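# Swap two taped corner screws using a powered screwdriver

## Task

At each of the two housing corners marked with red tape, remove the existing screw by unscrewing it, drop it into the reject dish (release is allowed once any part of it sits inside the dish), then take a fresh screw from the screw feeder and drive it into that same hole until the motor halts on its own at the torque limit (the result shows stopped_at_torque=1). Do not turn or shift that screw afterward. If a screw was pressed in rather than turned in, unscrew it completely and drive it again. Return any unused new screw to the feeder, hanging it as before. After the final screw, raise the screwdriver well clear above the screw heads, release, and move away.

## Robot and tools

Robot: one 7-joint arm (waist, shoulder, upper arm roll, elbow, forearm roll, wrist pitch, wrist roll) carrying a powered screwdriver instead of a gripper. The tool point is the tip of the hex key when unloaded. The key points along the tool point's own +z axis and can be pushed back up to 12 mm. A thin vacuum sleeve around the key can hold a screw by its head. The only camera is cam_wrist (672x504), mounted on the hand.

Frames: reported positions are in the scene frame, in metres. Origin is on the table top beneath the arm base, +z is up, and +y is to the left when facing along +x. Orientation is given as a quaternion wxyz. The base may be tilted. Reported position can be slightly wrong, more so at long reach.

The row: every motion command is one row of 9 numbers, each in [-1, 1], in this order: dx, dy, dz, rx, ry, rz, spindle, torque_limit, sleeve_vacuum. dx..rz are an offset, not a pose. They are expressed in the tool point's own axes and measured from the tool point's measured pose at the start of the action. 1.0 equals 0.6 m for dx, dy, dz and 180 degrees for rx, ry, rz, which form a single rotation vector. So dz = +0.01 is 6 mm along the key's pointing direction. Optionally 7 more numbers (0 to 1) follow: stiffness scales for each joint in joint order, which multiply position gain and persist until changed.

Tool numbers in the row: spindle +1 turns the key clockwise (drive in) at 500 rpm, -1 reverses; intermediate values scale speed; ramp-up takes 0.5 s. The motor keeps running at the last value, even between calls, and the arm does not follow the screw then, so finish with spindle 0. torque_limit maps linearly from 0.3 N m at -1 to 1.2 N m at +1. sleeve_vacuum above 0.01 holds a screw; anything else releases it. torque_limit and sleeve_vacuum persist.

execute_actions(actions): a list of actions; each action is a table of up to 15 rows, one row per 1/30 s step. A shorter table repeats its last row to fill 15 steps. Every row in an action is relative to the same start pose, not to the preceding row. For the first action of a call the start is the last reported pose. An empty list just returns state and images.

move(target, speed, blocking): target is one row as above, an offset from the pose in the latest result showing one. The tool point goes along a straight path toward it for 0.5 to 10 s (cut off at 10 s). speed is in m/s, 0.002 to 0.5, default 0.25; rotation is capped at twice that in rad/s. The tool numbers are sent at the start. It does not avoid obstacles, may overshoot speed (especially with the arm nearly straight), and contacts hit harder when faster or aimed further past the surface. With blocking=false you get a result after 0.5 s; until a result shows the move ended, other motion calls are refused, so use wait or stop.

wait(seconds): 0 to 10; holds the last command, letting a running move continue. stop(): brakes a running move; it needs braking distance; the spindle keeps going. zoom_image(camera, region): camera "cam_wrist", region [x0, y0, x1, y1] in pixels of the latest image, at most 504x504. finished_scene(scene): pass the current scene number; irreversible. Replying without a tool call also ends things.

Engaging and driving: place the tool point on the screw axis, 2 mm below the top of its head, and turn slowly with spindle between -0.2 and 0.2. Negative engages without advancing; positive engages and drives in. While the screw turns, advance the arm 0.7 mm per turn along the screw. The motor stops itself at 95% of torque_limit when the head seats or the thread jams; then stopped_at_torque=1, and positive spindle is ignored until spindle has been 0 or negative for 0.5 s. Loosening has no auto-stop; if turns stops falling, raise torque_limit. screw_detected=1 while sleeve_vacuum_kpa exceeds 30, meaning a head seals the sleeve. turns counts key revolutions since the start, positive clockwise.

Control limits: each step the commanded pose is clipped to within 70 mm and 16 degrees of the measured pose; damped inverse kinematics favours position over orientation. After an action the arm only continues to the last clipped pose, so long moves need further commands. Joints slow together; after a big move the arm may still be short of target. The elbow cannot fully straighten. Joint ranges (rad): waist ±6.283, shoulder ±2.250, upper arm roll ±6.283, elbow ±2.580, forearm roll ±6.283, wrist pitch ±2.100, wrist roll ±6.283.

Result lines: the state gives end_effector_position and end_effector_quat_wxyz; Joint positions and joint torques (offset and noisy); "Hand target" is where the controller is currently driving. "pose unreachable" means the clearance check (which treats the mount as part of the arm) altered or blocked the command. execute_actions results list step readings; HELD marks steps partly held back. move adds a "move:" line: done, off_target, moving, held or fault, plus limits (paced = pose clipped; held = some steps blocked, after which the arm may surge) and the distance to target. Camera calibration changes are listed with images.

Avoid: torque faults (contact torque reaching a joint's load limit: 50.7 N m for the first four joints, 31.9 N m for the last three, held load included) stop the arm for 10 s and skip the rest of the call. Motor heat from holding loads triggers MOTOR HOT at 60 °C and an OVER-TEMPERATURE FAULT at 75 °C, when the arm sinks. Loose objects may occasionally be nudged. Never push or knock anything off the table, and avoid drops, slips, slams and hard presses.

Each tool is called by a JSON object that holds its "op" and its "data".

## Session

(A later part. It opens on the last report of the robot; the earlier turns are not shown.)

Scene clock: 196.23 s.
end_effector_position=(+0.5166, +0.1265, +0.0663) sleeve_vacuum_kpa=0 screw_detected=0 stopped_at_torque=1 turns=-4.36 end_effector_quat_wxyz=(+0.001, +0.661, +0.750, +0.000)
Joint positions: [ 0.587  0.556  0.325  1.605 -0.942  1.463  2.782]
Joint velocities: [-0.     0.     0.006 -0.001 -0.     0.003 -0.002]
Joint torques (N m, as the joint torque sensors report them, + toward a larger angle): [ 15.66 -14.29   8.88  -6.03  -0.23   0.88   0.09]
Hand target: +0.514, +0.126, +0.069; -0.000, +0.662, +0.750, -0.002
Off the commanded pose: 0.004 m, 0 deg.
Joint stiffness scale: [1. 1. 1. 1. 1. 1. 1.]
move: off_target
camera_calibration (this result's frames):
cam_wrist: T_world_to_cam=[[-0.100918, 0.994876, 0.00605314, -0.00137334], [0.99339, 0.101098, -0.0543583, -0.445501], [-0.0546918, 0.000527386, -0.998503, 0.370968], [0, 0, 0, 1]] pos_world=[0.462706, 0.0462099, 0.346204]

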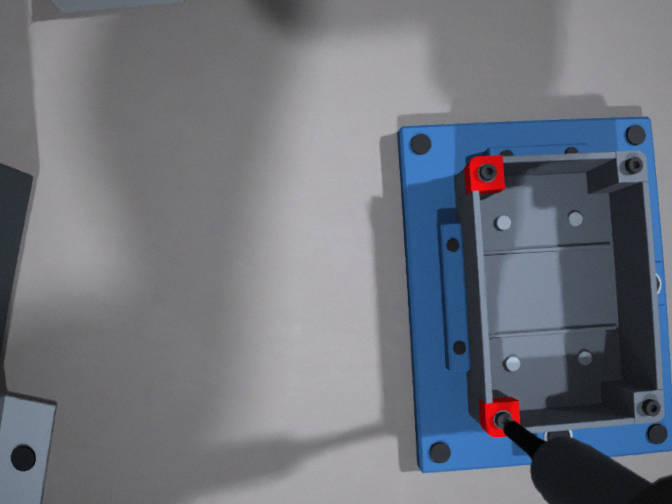

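{"op": "move", "data": {"target": [-0.0071,-0.1832,-0.003,0,0,0,0,1,0], "speed": 0.15}}

{"op": "zoom_image", "data": {"camera": "cam_wrist", "region": [455, 377, 575, 477]}}

Scene clock: 200.97 s.
end_effector_position=(+0.4110, +0.1115, +0.0676) sleeve_vacuum_kpa=0 screw_detected=0 stopped_at_torque=1 turns=-4.36 end_effector_quat_wxyz=(-0.001, +0.662, +0.749, +0.003)
Joint positions: [ 0.664  0.499  0.396  1.903 -0.903  1.413  3.065]
Joint velocities: [-0.001 -0.     0.012  0.002  0.     0.     0.005]
Joint torques (N m, as the joint torque sensors report them, + toward a larger angle): [ 12.88 -11.28   7.72  -6.42  -0.01   1.02  -0.04]
Hand target: +0.408, +0.108, +0.068; +0.002, +0.661, +0.750, -0.000
Off the commanded pose: 0.004 m, 0 deg.
Joint stiffness scale: [1. 1. 1. 1. 1. 1. 1.]
move: off_target
camera_calibration (this result's frames):
cam_wrist: T_world_to_cam=[[-0.0988549, 0.995014, 0.0132317, 0.00151531], [0.993684, 0.0994148, -0.0520393, -0.339114], [-0.0530953, 0.00800382, -0.998557, 0.365003], [0, 0, 0, 1]] pos_world=[0.356502, 0.0292838, 0.346809]

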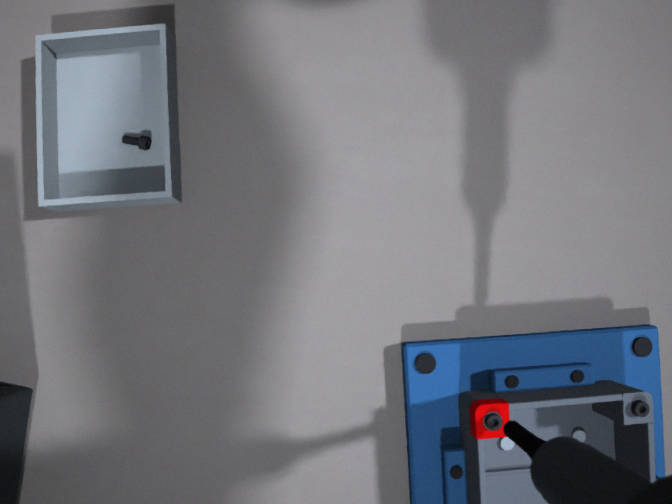

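Region (455, 377, 575, 477) of cam_wrist's 672x504 image, scaled by 4.200.

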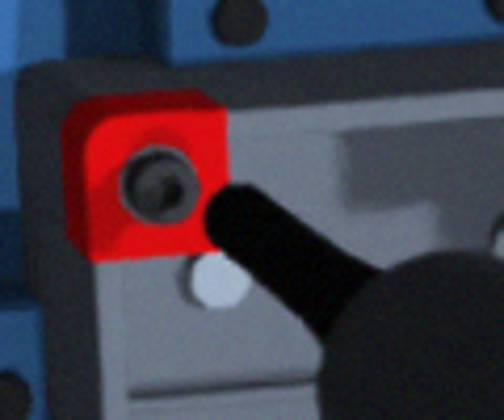

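{"op": "move", "data": {"target": [-0.011,0.0025,0.013,0,-0.0025,0,0,1,0], "speed": 0.03}}

{"op": "zoom_image", "data": {"camera": "cam_wrist", "region": [455, 377, 575, 477]}}

Scene clock: 206.80 s.
end_effector_position=(+0.4109, +0.1058, +0.0624) sleeve_vacuum_kpa=0 screw_detected=0 stopped_at_torque=1 turns=-4.36 end_effector_quat_wxyz=(+0.000, +0.663, +0.748, -0.001)
Joint positions: [ 0.662  0.51   0.391  1.904 -0.905  1.397  3.066]
Joint velocities: [-0.     0.002 -0.008 -0.     0.    -0.004  0.001]
Joint torques (N m, as the joint torque sensors report them, + toward a larger angle): [ 12.83 -11.77   7.95  -6.07   0.01   1.05   0.13]
Hand target: +0.413, +0.105, +0.060; +0.002, +0.662, +0.749, +0.001
Off the commanded pose: 0.004 m, 0 deg.
Joint stiffness scale: [1. 1. 1. 1. 1. 1. 1.]
move: off_target
camera_calibration (this result's frames):
cam_wrist: T_world_to_cam=[[-0.0958344, 0.995374, 0.00675176, 0.00642098], [0.993747, 0.0960637, -0.0569125, -0.338028], [-0.0572979, 0.00125537, -0.998356, 0.362249], [0, 0, 0, 1]] pos_world=[0.357286, 0.0256262, 0.342373]

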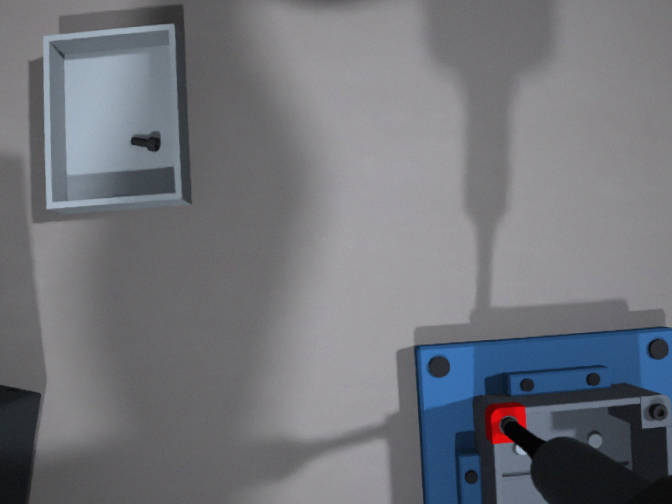

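Region (455, 377, 575, 477) of cam_wrist's 672x504 image, scaled by 4.200.

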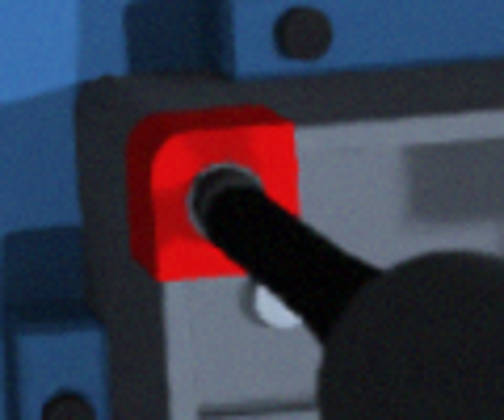

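{"op": "move", "data": {"target": [0.0035,0.004,0.008,-0.001,0,0,0,1,0], "speed": 0.02}}

{"op": "zoom_image", "data": {"camera": "cam_wrist", "region": [455, 377, 575, 477]}}

Scene clock: 210.93 s.
end_effector_position=(+0.4094, +0.1077, +0.0596) sleeve_vacuum_kpa=0 screw_detected=0 stopped_at_torque=1 turns=-4.36 end_effector_quat_wxyz=(-0.002, +0.663, +0.748, -0.001)
Joint positions: [ 0.656  0.51   0.389  1.911 -0.907  1.393  3.066]
Joint velocities: [-0.004  0.003  0.     0.002 -0.001 -0.001 -0.   ]
Joint torques (N m, as the joint torque sensors report them, + toward a larger angle): [ 12.91 -11.45   8.    -5.93   0.01   0.91   0.13]
Hand target: +0.413, +0.108, +0.058; +0.001, +0.663, +0.748, +0.001
Off the commanded pose: 0.004 m, 0 deg.
Joint stiffness scale: [1. 1. 1. 1. 1. 1. 1.]
move: off_target
camera_calibration (this result's frames):
cam_wrist: T_world_to_cam=[[-0.0951857, 0.995412, 0.00971302, 0.00388211], [0.993581, 0.0956008, -0.0604781, -0.336547], [-0.0611292, 0.00389401, -0.998122, 0.360614], [0, 0, 0, 1]] pos_world=[0.3568, 0.0269056, 0.339545]

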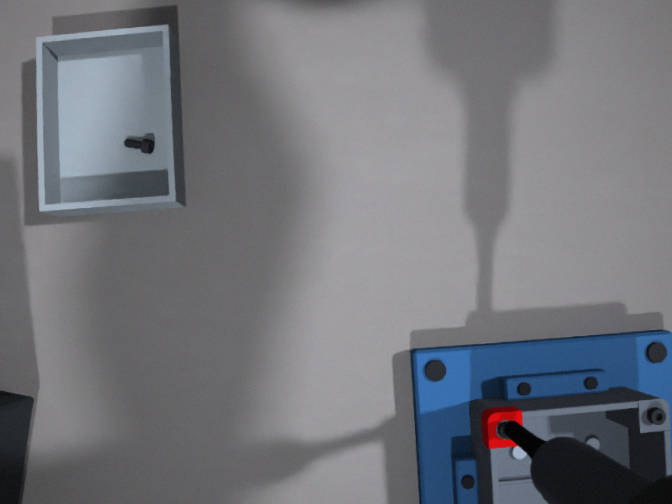

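Region (455, 377, 575, 477) of cam_wrist's 672x504 image, scaled by 4.200.

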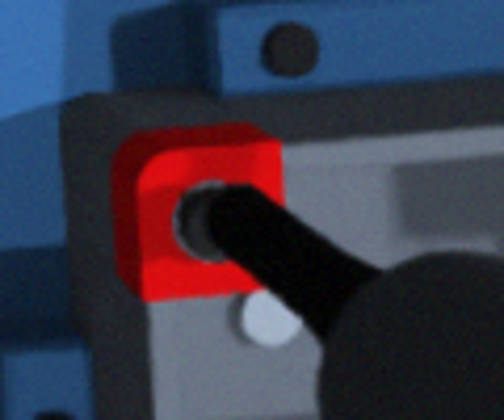

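{"op": "execute_actions", "data": {"actions": [[[-0.0027,0.0075,0.0033,-0.0025,-0.001,0,0,1,0]]]}}

{"op": "zoom_image", "data": {"camera": "cam_wrist", "region": [455, 377, 575, 477]}}

Scene clock: 215.83 s.
end_effector_position=(+0.4101, +0.1080, +0.0594) sleeve_vacuum_kpa=0 screw_detected=0 stopped_at_torque=1 turns=-4.36 end_effector_quat_wxyz=(-0.002, +0.663, +0.748, -0.000)
Joint positions: [ 0.656  0.51   0.389  1.911 -0.909  1.393  3.066]
Joint velocities: [-0.    -0.     0.     0.     0.     0.001 -0.002]
Joint torques (N m, as the joint torque sensors report them, + toward a larger angle): [ 12.83 -11.47   7.99  -6.06   0.1    1.01   0.1 ]
Hand target: +0.414, +0.107, +0.058; +0.002, +0.663, +0.748, +0.001
Off the commanded pose: 0.005 m, 0 deg.
Joint stiffness scale: [1. 1. 1. 1. 1. 1. 1.]
Step readings (end_effector_position):
0: (+0.4093, +0.1079, +0.0594)
1: (+0.4094, +0.1079, +0.0594)
2: (+0.4097, +0.1080, +0.0594)
4: (+0.4100, +0.1080, +0.0594)
8: (+0.4101, +0.1080, +0.0594)
15: end_effector_position above
camera_calibration (this result's frames):
cam_wrist: T_world_to_cam=[[-0.0949856, 0.995426, 0.010196, 0.00354889], [0.993689, 0.0954237, -0.058968, -0.337463], [-0.0596713, 0.00453058, -0.998208, 0.359836], [0, 0, 0, 1]] pos_world=[0.357142, 0.0270391, 0.339256]

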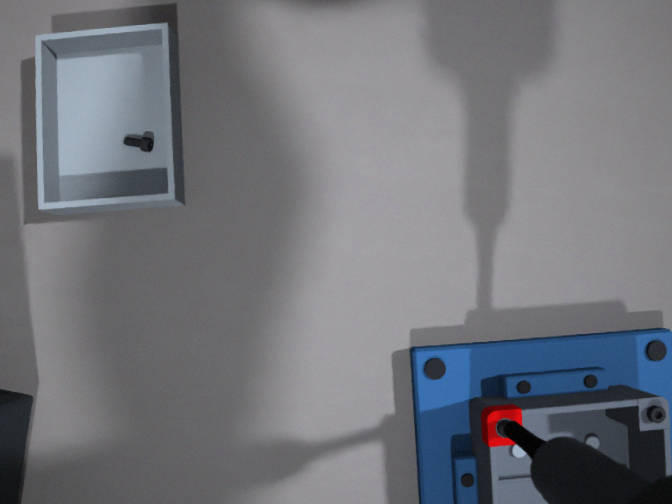

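Region (455, 377, 575, 477) of cam_wrist's 672x504 image, scaled by 4.200.

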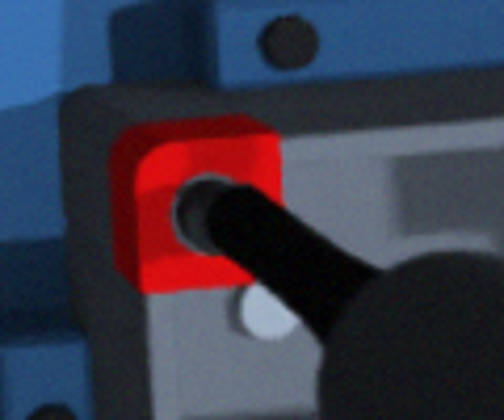

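{"op": "execute_actions", "data": {"actions": [[[-0.005,0.007,0.003,-0.0023,-0.0022,0,0,1,0]]]}}

{"op": "zoom_image", "data": {"camera": "cam_wrist", "region": [455, 377, 575, 477]}}

Scene clock: 219.43 s.
end_effector_position=(+0.4104, +0.1071, +0.0593) sleeve_vacuum_kpa=0 screw_detected=0 stopped_at_torque=1 turns=-4.36 end_effector_quat_wxyz=(-0.001, +0.664, +0.748, -0.001)
Joint positions: [ 0.656  0.51   0.389  1.911 -0.909  1.391  3.066]
Joint velocities: [-0.     0.002  0.001 -0.     0.     0.    -0.001]
Joint torques (N m, as the joint torque sensors report them, + toward a larger angle): [ 12.88 -11.45   7.84  -6.07  -0.02   0.99   0.1 ]
Hand target: +0.415, +0.106, +0.058; +0.003, +0.664, +0.748, +0.000
Off the commanded pose: 0.005 m, 0 deg.
Joint stiffness scale: [1. 1. 1. 1. 1. 1. 1.]
Step readings (end_effector_position):
0: (+0.4101, +0.1080, +0.0594)
1: (+0.4102, +0.1079, +0.0594)
2: (+0.4103, +0.1077, +0.0593)
4: (+0.4104, +0.1073, +0.0593)
8: (+0.4104, +0.1072, +0.0593)
15: end_effector_position above
camera_calibration (this result's frames):
cam_wrist: T_world_to_cam=[[-0.0949342, 0.99545, 0.00812213, 0.00456382], [0.993737, 0.0952476, -0.0584383, -0.337742], [-0.0589461, 0.00252347, -0.998258, 0.359618], [0, 0, 0, 1]] pos_world=[0.357258, 0.0267186, 0.339218]

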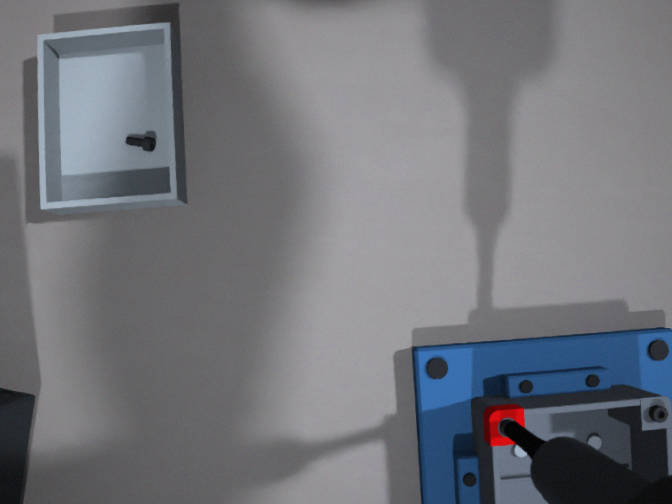

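Region (455, 377, 575, 477) of cam_wrist's 672x504 image, scaled by 4.200.

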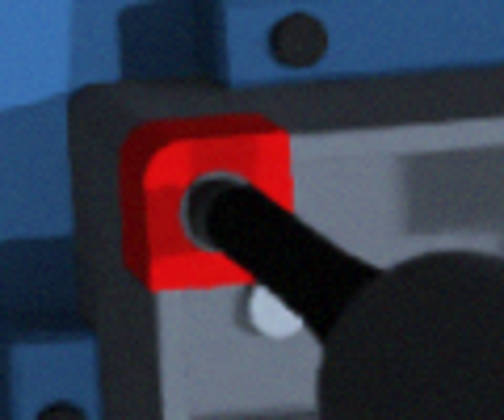

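{"op": "execute_actions", "data": {"actions": [[[-0.0008,0.006,0.005,-0.002,-0.0005,0,-0.15,-1,1],[-0.0008,0.006,0.0055,-0.002,-0.0005,0,-0.15,-1,1],[-0.0008,0.006,0.006,-0.002,-0.0005,0,-0.15,-1,1],[-0.0008,0.006,0.0065,-0.002,-0.0005,0,-0.15,-1,1],[-0.0008,0.006,0.007,-0.002,-0.0005,0,-0.15,-1,1],[-0.0008,0.006,0.0075,-0.002,-0.0005,0,-0.15,-1,1],[-0.0008,0.006,0.008,-0.002,-0.0005,0,-0.15,-1,1],[-0.0008,0.006,0.0087,-0.002,-0.0005,0,-0.15,-1,1],[-0.0008,0.006,0.0087,-0.002,-0.0005,0,-0.15,-1,1],[-0.0008,0.006,0.0087,-0.002,-0.0005,0,-0.15,-1,1],[-0.0008,0.006,0.0087,-0.002,-0.0005,0,-0.15,-1,1],[-0.0008,0.006,0.0087,-0.002,-0.0005,0,-0.15,-1,1],[-0.0008,0.006,0.0087,-0.002,-0.0005,0,-0.15,-1,1],[-0.0008,0.006,0.0087,-0.002,-0.0005,0,-0.15,-1,1],[-0.0008,0.006,0.0087,-0.002,-0.0005,0,0,-1,1]]]}}

{"op": "zoom_image", "data": {"camera": "cam_wrist", "region": [455, 377, 575, 477]}}

Scene clock: 226.97 s.
end_effector_position=(+0.4111, +0.1072, +0.0568) sleeve_vacuum_kpa=40 screw_detected=1 stopped_at_torque=1 turns=-4.91 end_effector_quat_wxyz=(-0.000, +0.664, +0.748, -0.001)
Joint positions: [ 0.654  0.511  0.386  1.915 -0.913  1.383  3.066]
Joint velocities: [-0.    -0.001 -0.     0.    -0.    -0.     0.   ]
Joint torques (N m, as the joint torque sensors report them, + toward a larger angle): [ 12.27 -11.01   7.28  -5.75  -0.4    0.73   0.1 ]
Hand target: +0.414, +0.107, +0.054; +0.002, +0.664, +0.748, +0.001
Off the commanded pose: 0.004 m, 0 deg.
Joint stiffness scale: [1. 1. 1. 1. 1. 1. 1.]
Step readings (end_effector_position):
0: (+0.4104, +0.1071, +0.0593)
1: (+0.4105, +0.1071, +0.0592)
2: (+0.4108, +0.1072, +0.0591)
4: (+0.4112, +0.1072, +0.0587)
8: (+0.4111, +0.1071, +0.0580)
15: end_effector_position above
camera_calibration (this result's frames):
cam_wrist: T_world_to_cam=[[-0.0940234, 0.995541, 0.00758721, 0.00427567], [0.993882, 0.0943049, -0.0574946, -0.33854], [-0.0579537, 0.00213495, -0.998317, 0.356868], [0, 0, 0, 1]] pos_world=[0.357553, 0.0269075, 0.336771]

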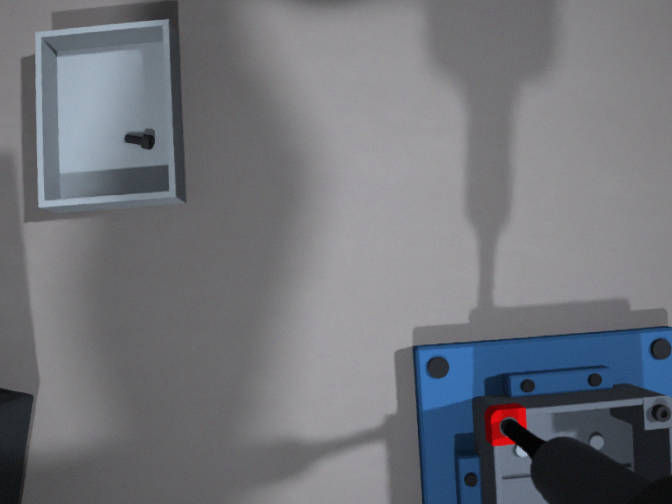

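Region (455, 377, 575, 477) of cam_wrist's 672x504 image, scaled by 4.200.

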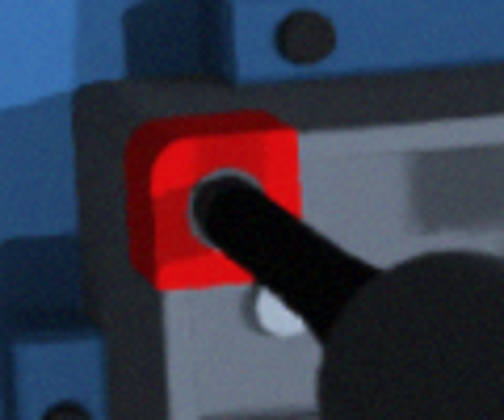

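{"op": "execute_actions", "data": {"actions": [[[-0.0005,0.005,0.006,-0.0015,0,0,-0.15,-1,1],[-0.0005,0.005,0.006,-0.0015,0,0,-0.15,-1,1],[-0.0005,0.005,0.006,-0.0015,0,0,-0.15,-1,1],[-0.0005,0.005,0.006,-0.0015,0,0,-0.15,-1,1],[-0.0005,0.005,0.006,-0.0015,0,0,-0.15,-1,1],[-0.0005,0.005,0.006,-0.0015,0,0,-0.15,-1,1],[-0.0005,0.005,0.006,-0.0015,0,0,-0.15,-1,1],[-0.0005,0.005,0.006,-0.0015,0,0,-0.15,-1,1],[-0.0005,0.005,0.006,-0.0015,0,0,0,-1,1]]]}}

Scene clock: 231.50 s.
end_effector_position=(+0.4111, +0.1071, +0.0566) sleeve_vacuum_kpa=40 screw_detected=1 stopped_at_torque=1 turns=-5.22 end_effector_quat_wxyz=(-0.001, +0.664, +0.748, -0.001)
Joint positions: [ 0.654  0.512  0.385  1.915 -0.913  1.383  3.066]
Joint velocities: [-0.001 -0.001  0.     0.    -0.    -0.     0.   ]
Joint torques (N m, as the joint torque sensors report them, + toward a larger angle): [ 11.98 -10.92   7.27  -5.74  -0.29   0.78   0.18]
Hand target: +0.414, +0.107, +0.053; +0.001, +0.664, +0.748, +0.001
Off the commanded pose: 0.005 m, 0 deg.
Joint stiffness scale: [1. 1. 1. 1. 1. 1. 1.]
Step readings (end_effector_position):
0: (+0.4111, +0.1072, +0.0568)
1: (+0.4111, +0.1071, +0.0568)
2: (+0.4111, +0.1071, +0.0567)
4: (+0.4111, +0.1071, +0.0567)
8: (+0.4111, +0.1071, +0.0566)
15: end_effector_position above
camera_calibration (this result's frames):
cam_wrist: T_world_to_cam=[[-0.0937104, 0.995567, 0.00802813, 0.00413859], [0.993897, 0.0940185, -0.0577045, -0.338511], [-0.0582035, 0.00257163, -0.998301, 0.356681], [0, 0, 0, 1]] pos_world=[0.357593, 0.0267888, 0.336508]

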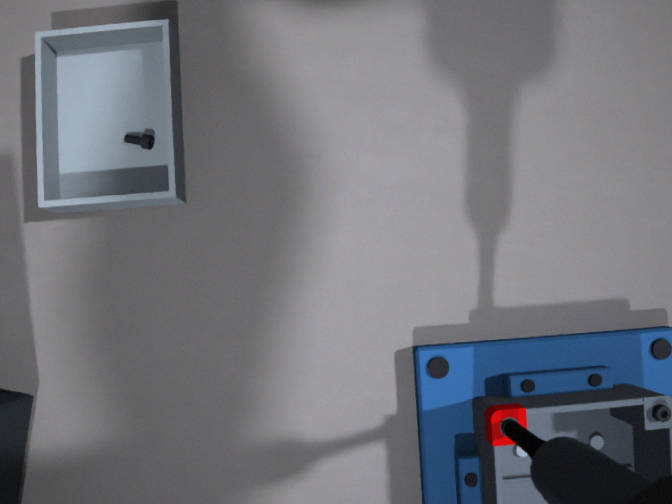

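{"op": "execute_actions", "data": {"actions": [[[0,-0.0035,-0.004,0.0015,0,0,-1,1,1]],[[0,-0.0035,-0.0078,0.0015,0,0,-1,1,1]],[[0,-0.0035,-0.0078,0.0015,0,0,-1,1,1]],[[0,-0.0035,-0.0078,0.0015,0,0,-1,1,1]],[[0,-0.0035,-0.006,0.0015,0,0,-1,1,1],[0,-0.0035,-0.007,0.0015,0,0,-1,1,1],[0,-0.0035,-0.008,0.0015,0,0,0,1,1],[0,-0.0035,-0.009,0.0015,0,0,0,1,1],[0,-0.0035,-0.010,0.0015,0,0,0,1,1],[0,-0.0035,-0.011,0.0015,0,0,0,1,1],[0,-0.0035,-0.012,0.0015,0,0,0,1,1],[0,-0.0035,-0.013,0.0015,0,0,0,1,1]]]}}

{"op": "zoom_image", "data": {"camera": "cam_wrist", "region": [455, 377, 575, 477]}}

Scene clock: 239.90 s.
end_effector_position=(+0.4118, +0.1060, +0.0712) sleeve_vacuum_kpa=40 screw_detected=1 stopped_at_torque=1 turns=-20.50 end_effector_quat_wxyz=(+0.001, +0.661, +0.750, -0.001)
Joint positions: [ 0.66   0.505  0.411  1.887 -0.898  1.423  3.066]
Joint velocities: [ 0.001 -0.001  0.008 -0.001 -0.     0.005  0.   ]
Joint torques (N m, as the joint torque sensors report them, + toward a larger angle): [ 12.84 -11.5    7.72  -6.41   0.03   0.94   0.12]
Hand target: +0.409, +0.106, +0.074; -0.001, +0.662, +0.749, -0.002
Off the commanded pose: 0.004 m, 0 deg.
Joint stiffness scale: [1. 1. 1. 1. 1. 1. 1.]
Step readings (end_effector_position; steps 1 to 15: 1st action; 16 to 30: 2nd action; 31 to 45: 3rd action; 46 to 60: 4th action; 61 to 75: 5th action):
0: (+0.4111, +0.1071, +0.0566)
1: (+0.4111, +0.1071, +0.0566)
2: (+0.4111, +0.1070, +0.0567)
4: (+0.4111, +0.1070, +0.0570)
8: (+0.4112, +0.1070, +0.0572)
15: (+0.4112, +0.1070, +0.0574)
16: (+0.4111, +0.1070, +0.0576)
17: (+0.4111, +0.1070, +0.0584)
19: (+0.4111, +0.1070, +0.0594)
23: (+0.4112, +0.1070, +0.0600)
30: (+0.4112, +0.1069, +0.0604)
31: (+0.4111, +0.1070, +0.0607)
32: (+0.4111, +0.1070, +0.0614)
34: (+0.4111, +0.1069, +0.0624)
38: (+0.4112, +0.1070, +0.0630)
45: (+0.4112, +0.1069, +0.0634)
46: (+0.4111, +0.1070, +0.0637)
47: (+0.4111, +0.1070, +0.0644)
49: (+0.4112, +0.1069, +0.0653)
53: (+0.4112, +0.1068, +0.0658)
60: (+0.4113, +0.1067, +0.0660)
61: (+0.4113, +0.1067, +0.0661)
62: (+0.4113, +0.1067, +0.0664)
64: (+0.4115, +0.1065, +0.0673)
68: (+0.4114, +0.1064, +0.0695)
75: end_effector_position above
camera_calibration (this result's frames):
cam_wrist: T_world_to_cam=[[-0.10145, 0.994826, 0.00549047, 0.00867189], [0.993235, 0.101598, -0.0562319, -0.338885], [-0.0564987, -0.00025138, -0.998403, 0.370871], [0, 0, 0, 1]] pos_world=[0.358426, 0.0258962, 0.351175]

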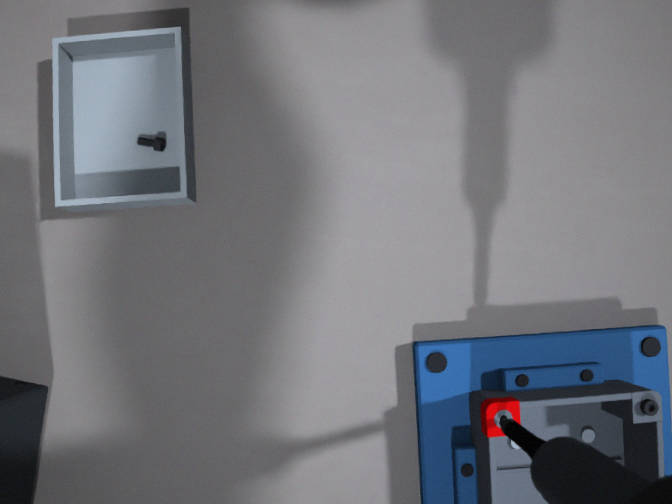

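Region (455, 377, 575, 477) of cam_wrist's 672x504 image, scaled by 4.200.

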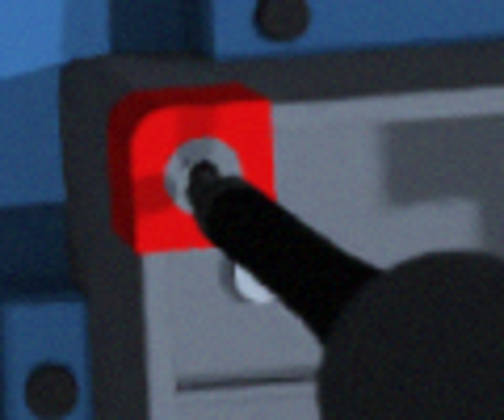

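{"op": "move", "data": {"target": [-0.2989,-0.266,0.022,0,0,0,0,1,1], "speed": 0.2}}

Scene clock: 245.57 s.
end_effector_position=(+0.2791, -0.0894, +0.0580) sleeve_vacuum_kpa=40 screw_detected=1 stopped_at_torque=1 turns=-20.50 end_effector_quat_wxyz=(-0.000, +0.662, +0.749, +0.001)
Joint positions: [ 0.998  0.979  0.456  1.796 -0.897  1.374  3.584]
Joint velocities: [ 0.001  0.006 -0.001 -0.001 -0.    -0.001 -0.   ]
Joint torques (N m, as the joint torque sensors report them, + toward a larger angle): [ 13.09 -14.27   8.24  -6.28   0.52   0.89   0.16]
Hand target: +0.276, -0.093, +0.059; +0.001, +0.661, +0.750, -0.002
Off the commanded pose: 0.004 m, 0 deg.
Joint stiffness scale: [1. 1. 1. 1. 1. 1. 1.]
move: off_target
camera_calibration (this result's frames):
cam_wrist: T_world_to_cam=[[-0.0986573, 0.995084, 0.00859181, 0.188761], [0.993548, 0.0989829, -0.0553595, -0.188345], [-0.0559378, 0.00307476, -0.99843, 0.350307], [0, 0, 0, 1]] pos_world=[0.225347, -0.170268, 0.337708]

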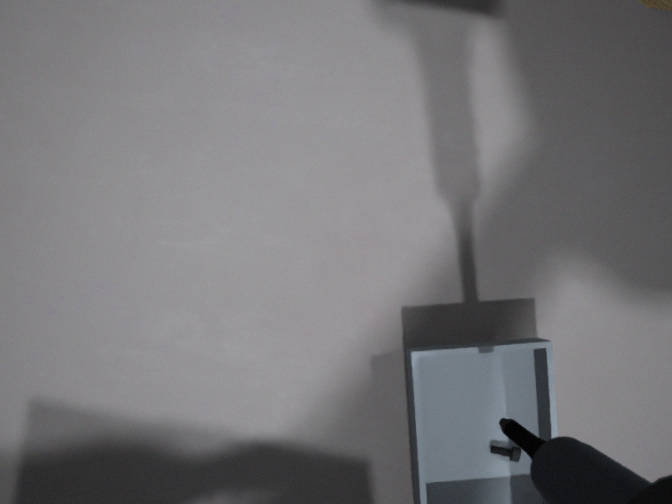

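{"op": "move", "data": {"target": [0,0.003,0.065,0,0,0,0,1,1], "speed": 0.06}}

Scene clock: 247.93 s.
end_effector_position=(+0.2795, -0.0875, +0.0217) sleeve_vacuum_kpa=40 screw_detected=1 stopped_at_torque=1 turns=-20.50 end_effector_quat_wxyz=(-0.002, +0.663, +0.749, +0.001)
Joint positions: [ 0.975  1.008  0.406  1.852 -0.945  1.289  3.609]
Joint velocities: [-0.003  0.001 -0.009  0.001  0.    -0.007 -0.002]
Joint torques (N m, as the joint torque sensors report them, + toward a larger angle): [ 13.48 -14.4    8.06  -5.63   0.53   0.74   0.09]
Hand target: +0.281, -0.089, +0.019; -0.000, +0.662, +0.749, +0.000
Off the commanded pose: 0.004 m, 0 deg.
Joint stiffness scale: [1. 1. 1. 1. 1. 1. 1.]
move: off_target
camera_calibration (this result's frames):
cam_wrist: T_world_to_cam=[[-0.0967599, 0.995224, 0.0129038, 0.186532], [0.993598, 0.0973452, -0.057339, -0.191056], [-0.0583213, 0.00727303, -0.998271, 0.315162], [0, 0, 0, 1]] pos_world=[0.226262, -0.169335, 0.301256]

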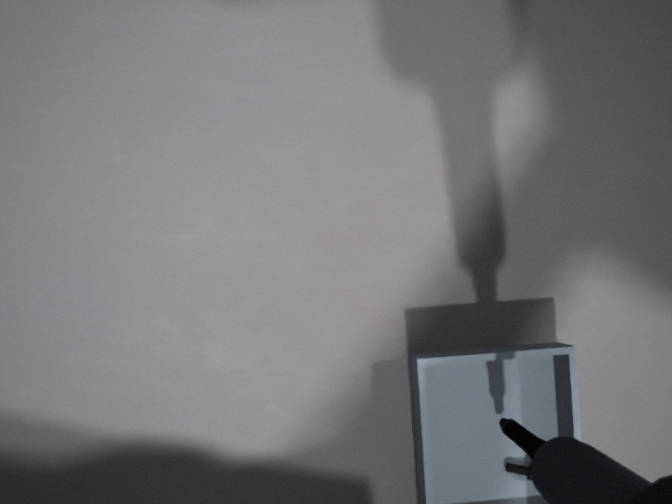

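{"op": "execute_actions", "data": {"actions": [[[0,0,0,0,0,0,0,1,0],[0,0,0,0,0,0,0,1,0],[0,0,0,0,0,0,0,1,0],[0,0,0,0,0,0,0,1,0],[0,0,-0.003,0,0,0,0,1,0],[0,0,-0.005,0,0,0,0,1,0],[0,0,-0.007,0,0,0,0,1,0],[0,0,-0.009,0,0,0,0,1,0],[0,0,-0.011,0,0,0,0,1,0],[0,0,-0.013,0,0,0,0,1,0],[0,0,-0.015,0,0,0,0,1,0]]]}}

{"op": "move", "data": {"target": [-0.060,0.111,-0.282,0,0,0,0,1,0], "speed": 0.25}}

Scene clock: 254.87 s.
end_effector_position=(+0.2809, -0.0891, +0.0274) sleeve_vacuum_kpa=0 screw_detected=0 stopped_at_torque=1 turns=-20.50 end_effector_quat_wxyz=(-0.000, +0.662, +0.750, +0.001)
Joint positions: [ 0.977  1.003  0.415  1.843 -0.94   1.302  3.606]
Joint velocities: [ 0.001 -0.007  0.018 -0.011 -0.     0.017  0.   ]
Joint torques (N m, as the joint torque sensors report them, + toward a larger angle): [ 13.19 -14.71   7.33  -5.66   0.49   0.85   0.14]
Hand target: +0.280, -0.087, +0.031; -0.002, +0.663, +0.749, +0.001
Off the commanded pose: 0.004 m, 0 deg.
Joint stiffness scale: [1. 1. 1. 1. 1. 1. 1.]
Step readings (end_effector_position):
0: (+0.2795, -0.0874, +0.0216)
1: (+0.2795, -0.0874, +0.0216)
2: (+0.2795, -0.0874, +0.0216)
4: (+0.2795, -0.0874, +0.0216)
8: (+0.2800, -0.0881, +0.0224)
15: end_effector_position above
camera_calibration (this result's frames):
cam_wrist: T_world_to_cam=[[-0.0991078, 0.995037, 0.00886986, 0.188989], [0.993495, 0.0994487, -0.0554687, -0.191804], [-0.0560755, 0.00331479, -0.998421, 0.319973], [0, 0, 0, 1]] pos_world=[0.227229, -0.170037, 0.307152]

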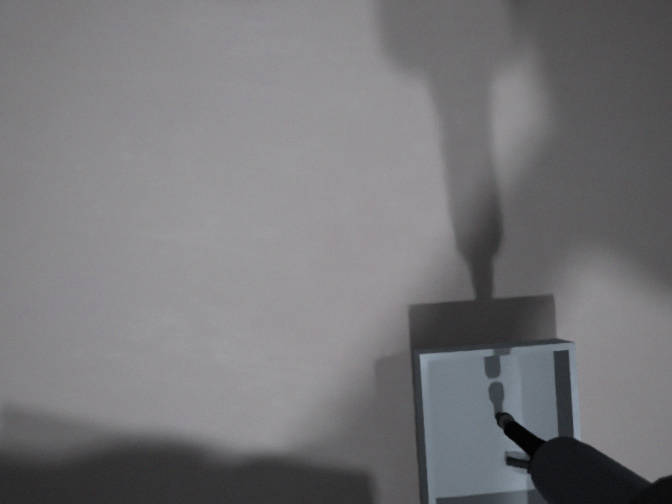

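Scene clock: 256.17 s.
end_effector_position=(+0.3541, -0.1174, +0.1946) sleeve_vacuum_kpa=0 screw_detected=0 stopped_at_torque=1 turns=-20.50 end_effector_quat_wxyz=(+0.002, +0.658, +0.753, -0.000)
Joint positions: [ 1.077  0.984  0.5    1.277 -0.844  1.755  3.284]
Joint velocities: [ 0.004  0.006 -0.    -0.003 -0.     0.001 -0.001]
Joint torques (N m, as the joint torque sensors report them, + toward a larger angle): [ 15.07 -16.33   7.83  -6.48   0.17   1.05   0.08]
Hand target: +0.352, -0.116, +0.196; -0.001, +0.662, +0.750, +0.001
Off the commanded pose: 0.003 m, 1 deg.
Joint stiffness scale: [1. 1. 1. 1. 1. 1. 1.]
move: done
camera_calibration (this result's frames):
cam_wrist: T_world_to_cam=[[-0.109492, 0.993976, 0.00482631, 0.227214], [0.992539, 0.109593, -0.0534315, -0.251335], [-0.0536386, -0.00106003, -0.99856, 0.489732], [0, 0, 0, 1]] pos_world=[0.300606, -0.197782, 0.474501]

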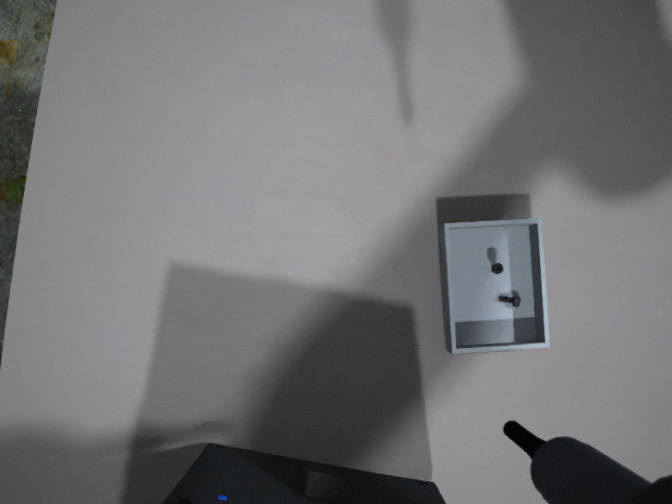

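{"op": "move", "data": {"target": [-0.1213,0.1373,0.031,0.0005,0.001,0,0,1,0], "speed": 0.15}}

{"op": "zoom_image", "data": {"camera": "cam_wrist", "region": [455, 377, 575, 477]}}

Scene clock: 262.07 s.
end_effector_position=(+0.4447, -0.1806, +0.1752) sleeve_vacuum_kpa=0 screw_detected=0 stopped_at_torque=1 turns=-20.50 end_effector_quat_wxyz=(+0.001, +0.656, +0.755, -0.004)
Joint positions: [ 1.067  1.185  0.41   0.844 -0.936  1.812  3.005]
Joint velocities: [ 0.     0.007 -0.005 -0.004  0.     0.    -0.001]
Joint torques (N m, as the joint torque sensors report them, + toward a larger angle): [ 18.88 -20.78   6.5   -6.4   -0.03   0.86   0.08]
Hand target: +0.445, -0.178, +0.176; -0.000, +0.658, +0.753, +0.000
Off the commanded pose: 0.003 m, 1 deg.
Joint stiffness scale: [1. 1. 1. 1. 1. 1. 1.]
move: done
camera_calibration (this result's frames):
cam_wrist: T_world_to_cam=[[-0.114148, 0.993464, 0.000241333, 0.302833], [0.991671, 0.113956, -0.0600159, -0.333071], [-0.0596511, -0.00661135, -0.998197, 0.476749], [0, 0, 0, 1]] pos_world=[0.393303, -0.259747, 0.455827]

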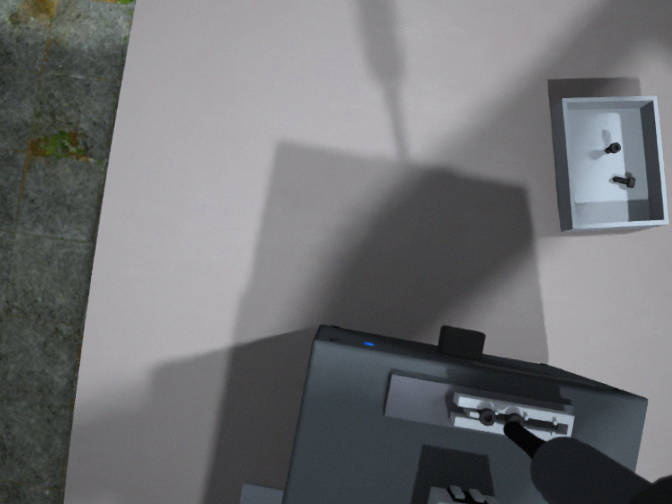

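Region (455, 377, 575, 477) of cam_wrist's 672x504 image, scaled by 4.200.

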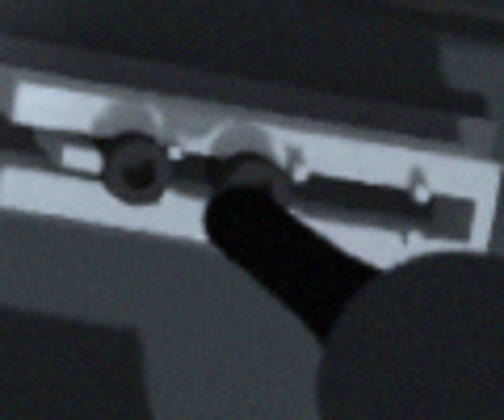

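{"op": "move", "data": {"target": [0.004,0.0016,0.011,-0.0015,0.0022,0,0,1,0], "speed": 0.02}}

{"op": "zoom_image", "data": {"camera": "cam_wrist", "region": [455, 377, 575, 477]}}

Scene clock: 267.93 s.
end_effector_position=(+0.4423, -0.1777, +0.1705) sleeve_vacuum_kpa=0 screw_detected=0 stopped_at_torque=1 turns=-20.50 end_effector_quat_wxyz=(-0.002, +0.660, +0.752, -0.000)
Joint positions: [ 1.064  1.185  0.409  0.865 -0.936  1.807  3.009]
Joint velocities: [-0.003 -0.    -0.     0.004 -0.    -0.     0.002]
Joint torques (N m, as the joint torque sensors report them, + toward a larger angle): [ 18.79 -20.02   6.64  -5.95  -0.03   0.82   0.08]
Hand target: +0.445, -0.178, +0.169; +0.000, +0.656, +0.755, +0.000
Off the commanded pose: 0.004 m, 1 deg.
Joint stiffness scale: [1. 1. 1. 1. 1. 1. 1.]
move: off_target
camera_calibration (this result's frames):
cam_wrist: T_world_to_cam=[[-0.105439, 0.994365, 0.0109627, 0.294227], [0.992615, 0.105906, -0.0591491, -0.333278], [-0.0599768, 0.00464505, -0.998189, 0.474076], [0, 0, 0, 1]] pos_world=[0.390274, -0.259475, 0.450279]

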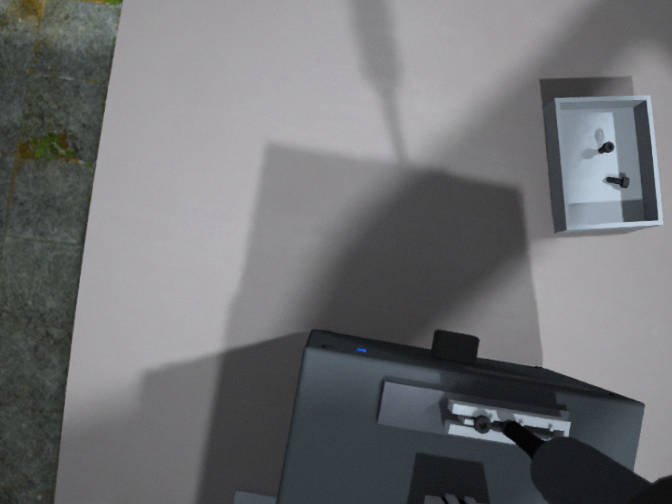

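Region (455, 377, 575, 477) of cam_wrist's 672x504 image, scaled by 4.200.

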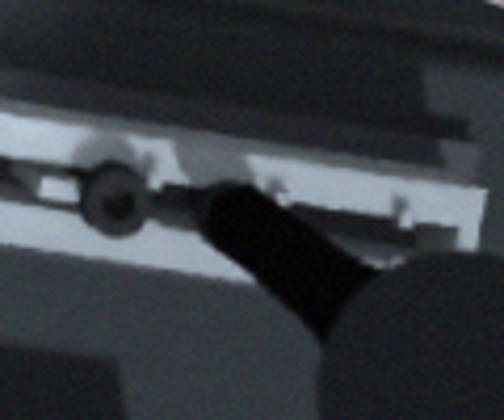

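{"op": "execute_actions", "data": {"actions": [[[-0.0006,0.006,0.003,-0.0015,-0.001,0,-0.15,1,1],[-0.0006,0.006,0.003,-0.0015,-0.001,0,-0.15,1,1],[-0.0006,0.006,0.003,-0.0015,-0.001,0,-0.15,1,1],[-0.0006,0.006,0.004,-0.0015,-0.001,0,-0.15,1,1],[-0.0006,0.006,0.005,-0.0015,-0.001,0,-0.15,1,1],[-0.0006,0.006,0.006,-0.0015,-0.001,0,-0.15,1,1],[-0.0006,0.006,0.007,-0.0015,-0.001,0,-0.15,1,1],[-0.0006,0.006,0.008,-0.0015,-0.001,0,-0.15,1,1],[-0.0006,0.006,0.008,-0.0015,-0.001,0,-0.15,1,1],[-0.0006,0.006,0.008,-0.0015,-0.001,0,-0.15,1,1],[-0.0006,0.006,0.008,-0.0015,-0.001,0,-0.15,1,1],[-0.0006,0.006,0.008,-0.0015,-0.001,0,-0.15,1,1],[-0.0006,0.006,0.008,-0.0015,-0.001,0,-0.15,1,1],[-0.0006,0.006,0.008,-0.0015,-0.001,0,-0.15,1,1],[-0.0006,0.006,0.008,-0.0015,-0.001,0,0,1,1]]]}}

{"op": "zoom_image", "data": {"camera": "cam_wrist", "region": [455, 377, 575, 477]}}

Scene clock: 273.97 s.
end_effector_position=(+0.4427, -0.1772, +0.1677) sleeve_vacuum_kpa=40 screw_detected=1 stopped_at_torque=1 turns=-21.05 end_effector_quat_wxyz=(-0.002, +0.661, +0.750, +0.000)
Joint positions: [ 1.06   1.183  0.408  0.877 -0.936  1.8    3.01 ]
Joint velocities: [-0.002 -0.002  0.     0.002 -0.    -0.003  0.001]
Joint torques (N m, as the joint torque sensors report them, + toward a larger angle): [ 18.9  -19.29   6.95  -5.62   0.43   0.86   0.21]
Hand target: +0.446, -0.178, +0.166; +0.000, +0.660, +0.752, +0.001
Off the commanded pose: 0.004 m, 0 deg.
Joint stiffness scale: [1. 1. 1. 1. 1. 1. 1.]
Step readings (end_effector_position):
0: (+0.4424, -0.1776, +0.1704)
1: (+0.4424, -0.1776, +0.1704)
2: (+0.4423, -0.1774, +0.1704)
4: (+0.4422, -0.1773, +0.1703)
8: (+0.4423, -0.1775, +0.1692)
15: end_effector_position above
camera_calibration (this result's frames):
cam_wrist: T_world_to_cam=[[-0.100617, 0.994863, 0.0111558, 0.291682], [0.993151, 0.1011, -0.0585621, -0.335033], [-0.0593891, 0.00518704, -0.998221, 0.4712], [0, 0, 0, 1]] pos_world=[0.390071, -0.258756, 0.447488]

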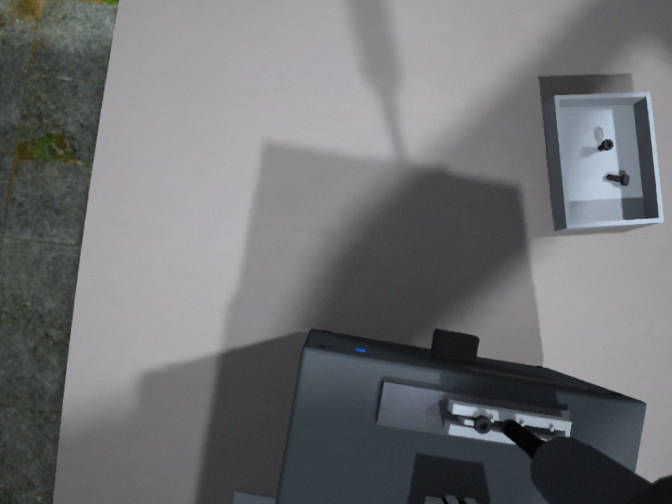

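Region (455, 377, 575, 477) of cam_wrist's 672x504 image, scaled by 4.200.

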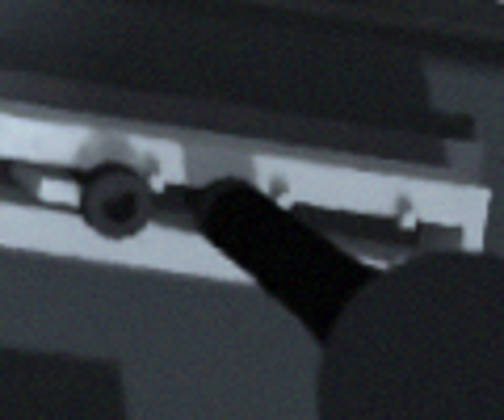

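Engaged. Lift.

{"op": "move", "data": {"target": [0.001,-0.003,-0.052,0,0,0,0,1,1], "speed": 0.03}}

Scene clock: 276.67 s.
end_effector_position=(+0.4431, -0.1778, +0.1972) sleeve_vacuum_kpa=40 screw_detected=1 stopped_at_torque=1 turns=-21.05 end_effector_quat_wxyz=(+0.000, +0.658, +0.753, -0.001)
Joint positions: [ 1.1    1.192  0.408  0.775 -0.936  1.868  2.971]
Joint velocities: [ 0.004  0.003  0.    -0.005  0.     0.001 -0.002]
Joint torques (N m, as the joint torque sensors report them, + toward a larger angle): [ 19.01 -19.97   6.1   -5.69  -0.13   0.88  -0.09]
Hand target: +0.441, -0.177, +0.199; -0.002, +0.661, +0.750, +0.000
Off the commanded pose: 0.003 m, 1 deg.
Joint stiffness scale: [1. 1. 1. 1. 1. 1. 1.]
move: done
camera_calibration (this result's frames):
cam_wrist: T_world_to_cam=[[-0.10859, 0.994066, 0.00643516, 0.296278], [0.992413, 0.10878, -0.0573055, -0.332204], [-0.0576655, 0.000163545, -0.998336, 0.498976], [0, 0, 0, 1]] pos_world=[0.39063, -0.258465, 0.477202]

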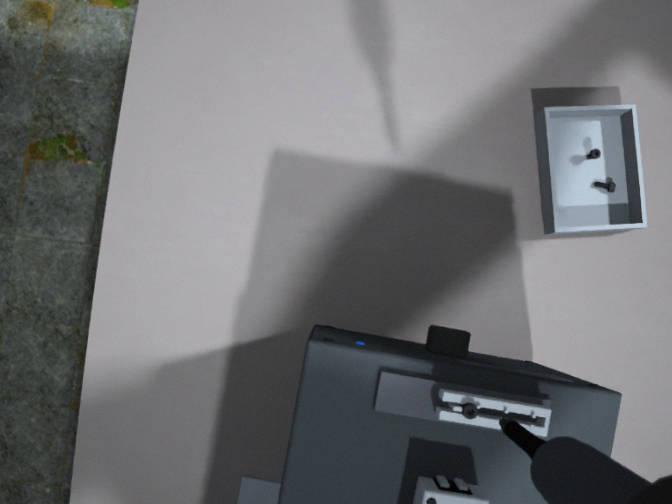

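{"op": "move", "data": {"target": [0.4793,0.0161,0.165,0,0,0,0,1,1], "speed": 0.2}}

Scene clock: 283.30 s.
end_effector_position=(+0.4168, +0.1108, +0.0994) sleeve_vacuum_kpa=40 screw_detected=1 stopped_at_torque=1 turns=-21.05 end_effector_quat_wxyz=(+0.001, +0.657, +0.754, +0.006)
Joint positions: [ 0.676  0.496  0.451  1.828 -0.88   1.509  3.058]
Joint velocities: [-0.01  -0.007  0.008  0.001 -0.     0.    -0.001]
Joint torques (N m, as the joint torque sensors report them, + toward a larger angle): [ 13.44 -11.05   8.22  -6.41  -0.06   0.98   0.15]
Hand target: +0.414, +0.108, +0.098; +0.001, +0.659, +0.752, +0.000
Off the commanded pose: 0.004 m, 1 deg.
Joint stiffness scale: [1. 1. 1. 1. 1. 1. 1.]
move: off_target
camera_calibration (this result's frames):
cam_wrist: T_world_to_cam=[[-0.111597, 0.993643, 0.0147985, 0.00769017], [0.992584, 0.112176, -0.0468328, -0.34465], [-0.0481951, 0.00946234, -0.998793, 0.394908], [0, 0, 0, 1]] pos_world=[0.361985, 0.0272834, 0.378177]

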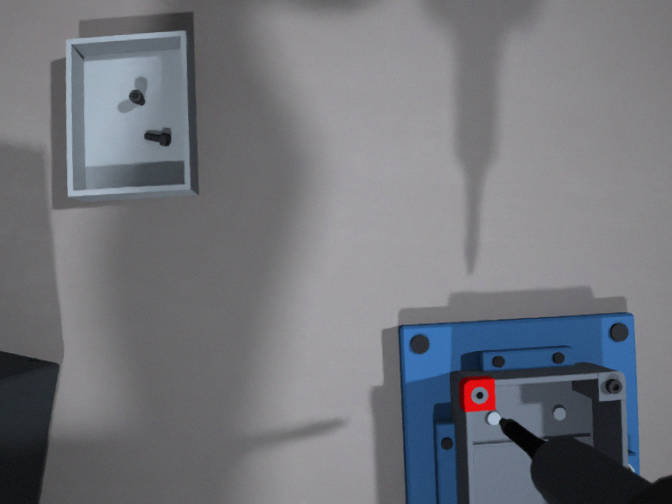

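{"op": "move", "data": {"target": [-0.0063,-0.0059,0.0485,0.0018,-0.0025,0,0,1,1], "speed": 0.05}}

{"op": "zoom_image", "data": {"camera": "cam_wrist", "region": [455, 377, 575, 477]}}

Scene clock: 287.33 s.
end_effector_position=(+0.4115, +0.1073, +0.0729) sleeve_vacuum_kpa=40 screw_detected=1 stopped_at_torque=1 turns=-21.05 end_effector_quat_wxyz=(-0.001, +0.659, +0.752, -0.000)
Joint positions: [ 0.651  0.506  0.426  1.882 -0.899  1.435  3.073]
Joint velocities: [-0.001 -0.    -0.008  0.001 -0.    -0.003 -0.001]
Joint torques (N m, as the joint torque sensors report them, + toward a larger angle): [ 12.99 -11.42   8.08  -6.08   0.     1.2    0.17]
Hand target: +0.414, +0.107, +0.070; +0.002, +0.657, +0.754, +0.001
Off the commanded pose: 0.004 m, 0 deg.
Joint stiffness scale: [1. 1. 1. 1. 1. 1. 1.]
move: off_target
camera_calibration (this result's frames):
cam_wrist: T_world_to_cam=[[-0.107846, 0.994134, 0.00819463, 0.00988125], [0.992476, 0.10814, -0.0574262, -0.338901], [-0.0579755, 0.00193977, -0.998316, 0.372995], [0, 0, 0, 1]] pos_world=[0.359042, 0.0261019, 0.352824]

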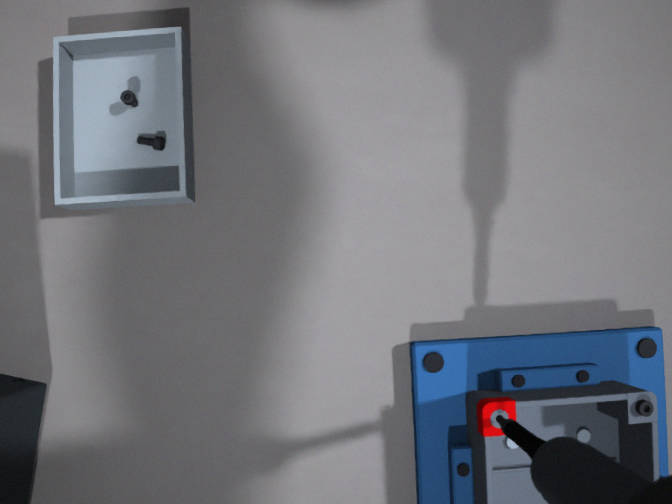

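Region (455, 377, 575, 477) of cam_wrist's 672x504 image, scaled by 4.200.

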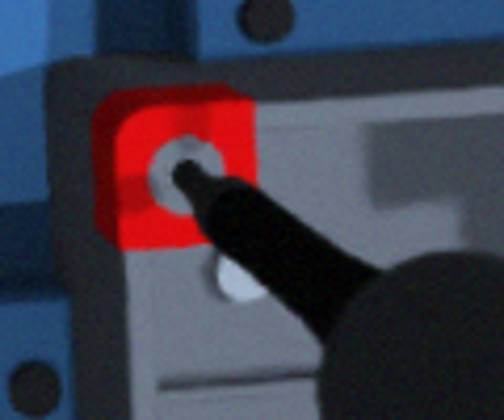

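{"op": "execute_actions", "data": {"actions": [[[-0.0019,0.0026,0.005,-0.0017,-0.001,0,0,0.5,1],[-0.0019,0.0026,0.006,-0.0017,-0.001,0,0,0.5,1],[-0.0019,0.0026,0.007,-0.0017,-0.001,0,0,0.5,1],[-0.0019,0.0026,0.008,-0.0017,-0.001,0,0,0.5,1],[-0.0019,0.0026,0.009,-0.0017,-0.001,0,0,0.5,1],[-0.0019,0.0026,0.010,-0.0017,-0.001,0,0,0.5,1],[-0.0019,0.0026,0.0108,-0.0017,-0.001,0,0,0.5,1],[-0.0019,0.0026,0.0116,-0.0017,-0.001,0,0,0.5,1],[-0.0019,0.0026,0.0124,-0.0017,-0.001,0,0,0.5,1],[-0.0019,0.0026,0.0131,-0.0017,-0.001,0,0,0.5,1],[-0.0019,0.0026,0.0138,-0.0017,-0.001,0,0,0.5,1],[-0.0019,0.0026,0.0144,-0.0017,-0.001,0,0,0.5,1],[-0.0019,0.0026,0.015,-0.0017,-0.001,0,0,0.5,1]]]}}

{"op": "zoom_image", "data": {"camera": "cam_wrist", "region": [455, 377, 575, 477]}}

Scene clock: 298.60 s.
end_effector_position=(+0.4107, +0.1066, +0.0670) sleeve_vacuum_kpa=40 screw_detected=1 stopped_at_torque=1 turns=-21.05 end_effector_quat_wxyz=(+0.000, +0.660, +0.751, -0.001)
Joint positions: [ 0.649  0.508  0.418  1.897 -0.905  1.417  3.076]
Joint velocities: [-0.     0.003 -0.016  0.01  -0.003 -0.015  0.   ]
Joint torques (N m, as the joint torque sensors report them, + toward a larger angle): [ 12.94 -11.83   7.98  -6.03  -0.03   1.15   0.17]
Hand target: +0.413, +0.106, +0.064; +0.002, +0.659, +0.752, +0.001
Off the commanded pose: 0.004 m, 0 deg.
Joint stiffness scale: [1. 1. 1. 1. 1. 1. 1.]
Step readings (end_effector_position):
0: (+0.4115, +0.1073, +0.0728)
1: (+0.4114, +0.1072, +0.0727)
2: (+0.4111, +0.1070, +0.0724)
4: (+0.4107, +0.1066, +0.0717)
8: (+0.4108, +0.1064, +0.0699)
15: end_effector_position above
camera_calibration (this result's frames):
cam_wrist: T_world_to_cam=[[-0.103964, 0.994561, 0.00624763, 0.00897448], [0.992942, 0.104152, -0.0567292, -0.338238], [-0.0570713, 0.000305724, -0.99837, 0.366844], [0, 0, 0, 1]] pos_world=[0.35772, 0.0261901, 0.347002]

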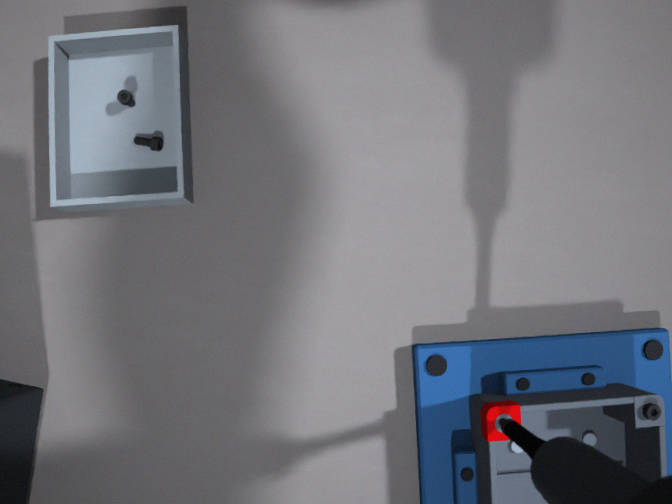

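Region (455, 377, 575, 477) of cam_wrist's 672x504 image, scaled by 4.200.

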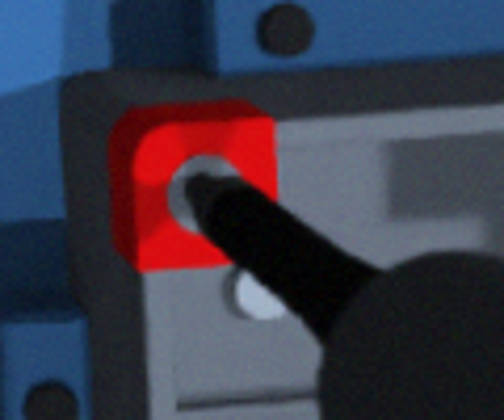

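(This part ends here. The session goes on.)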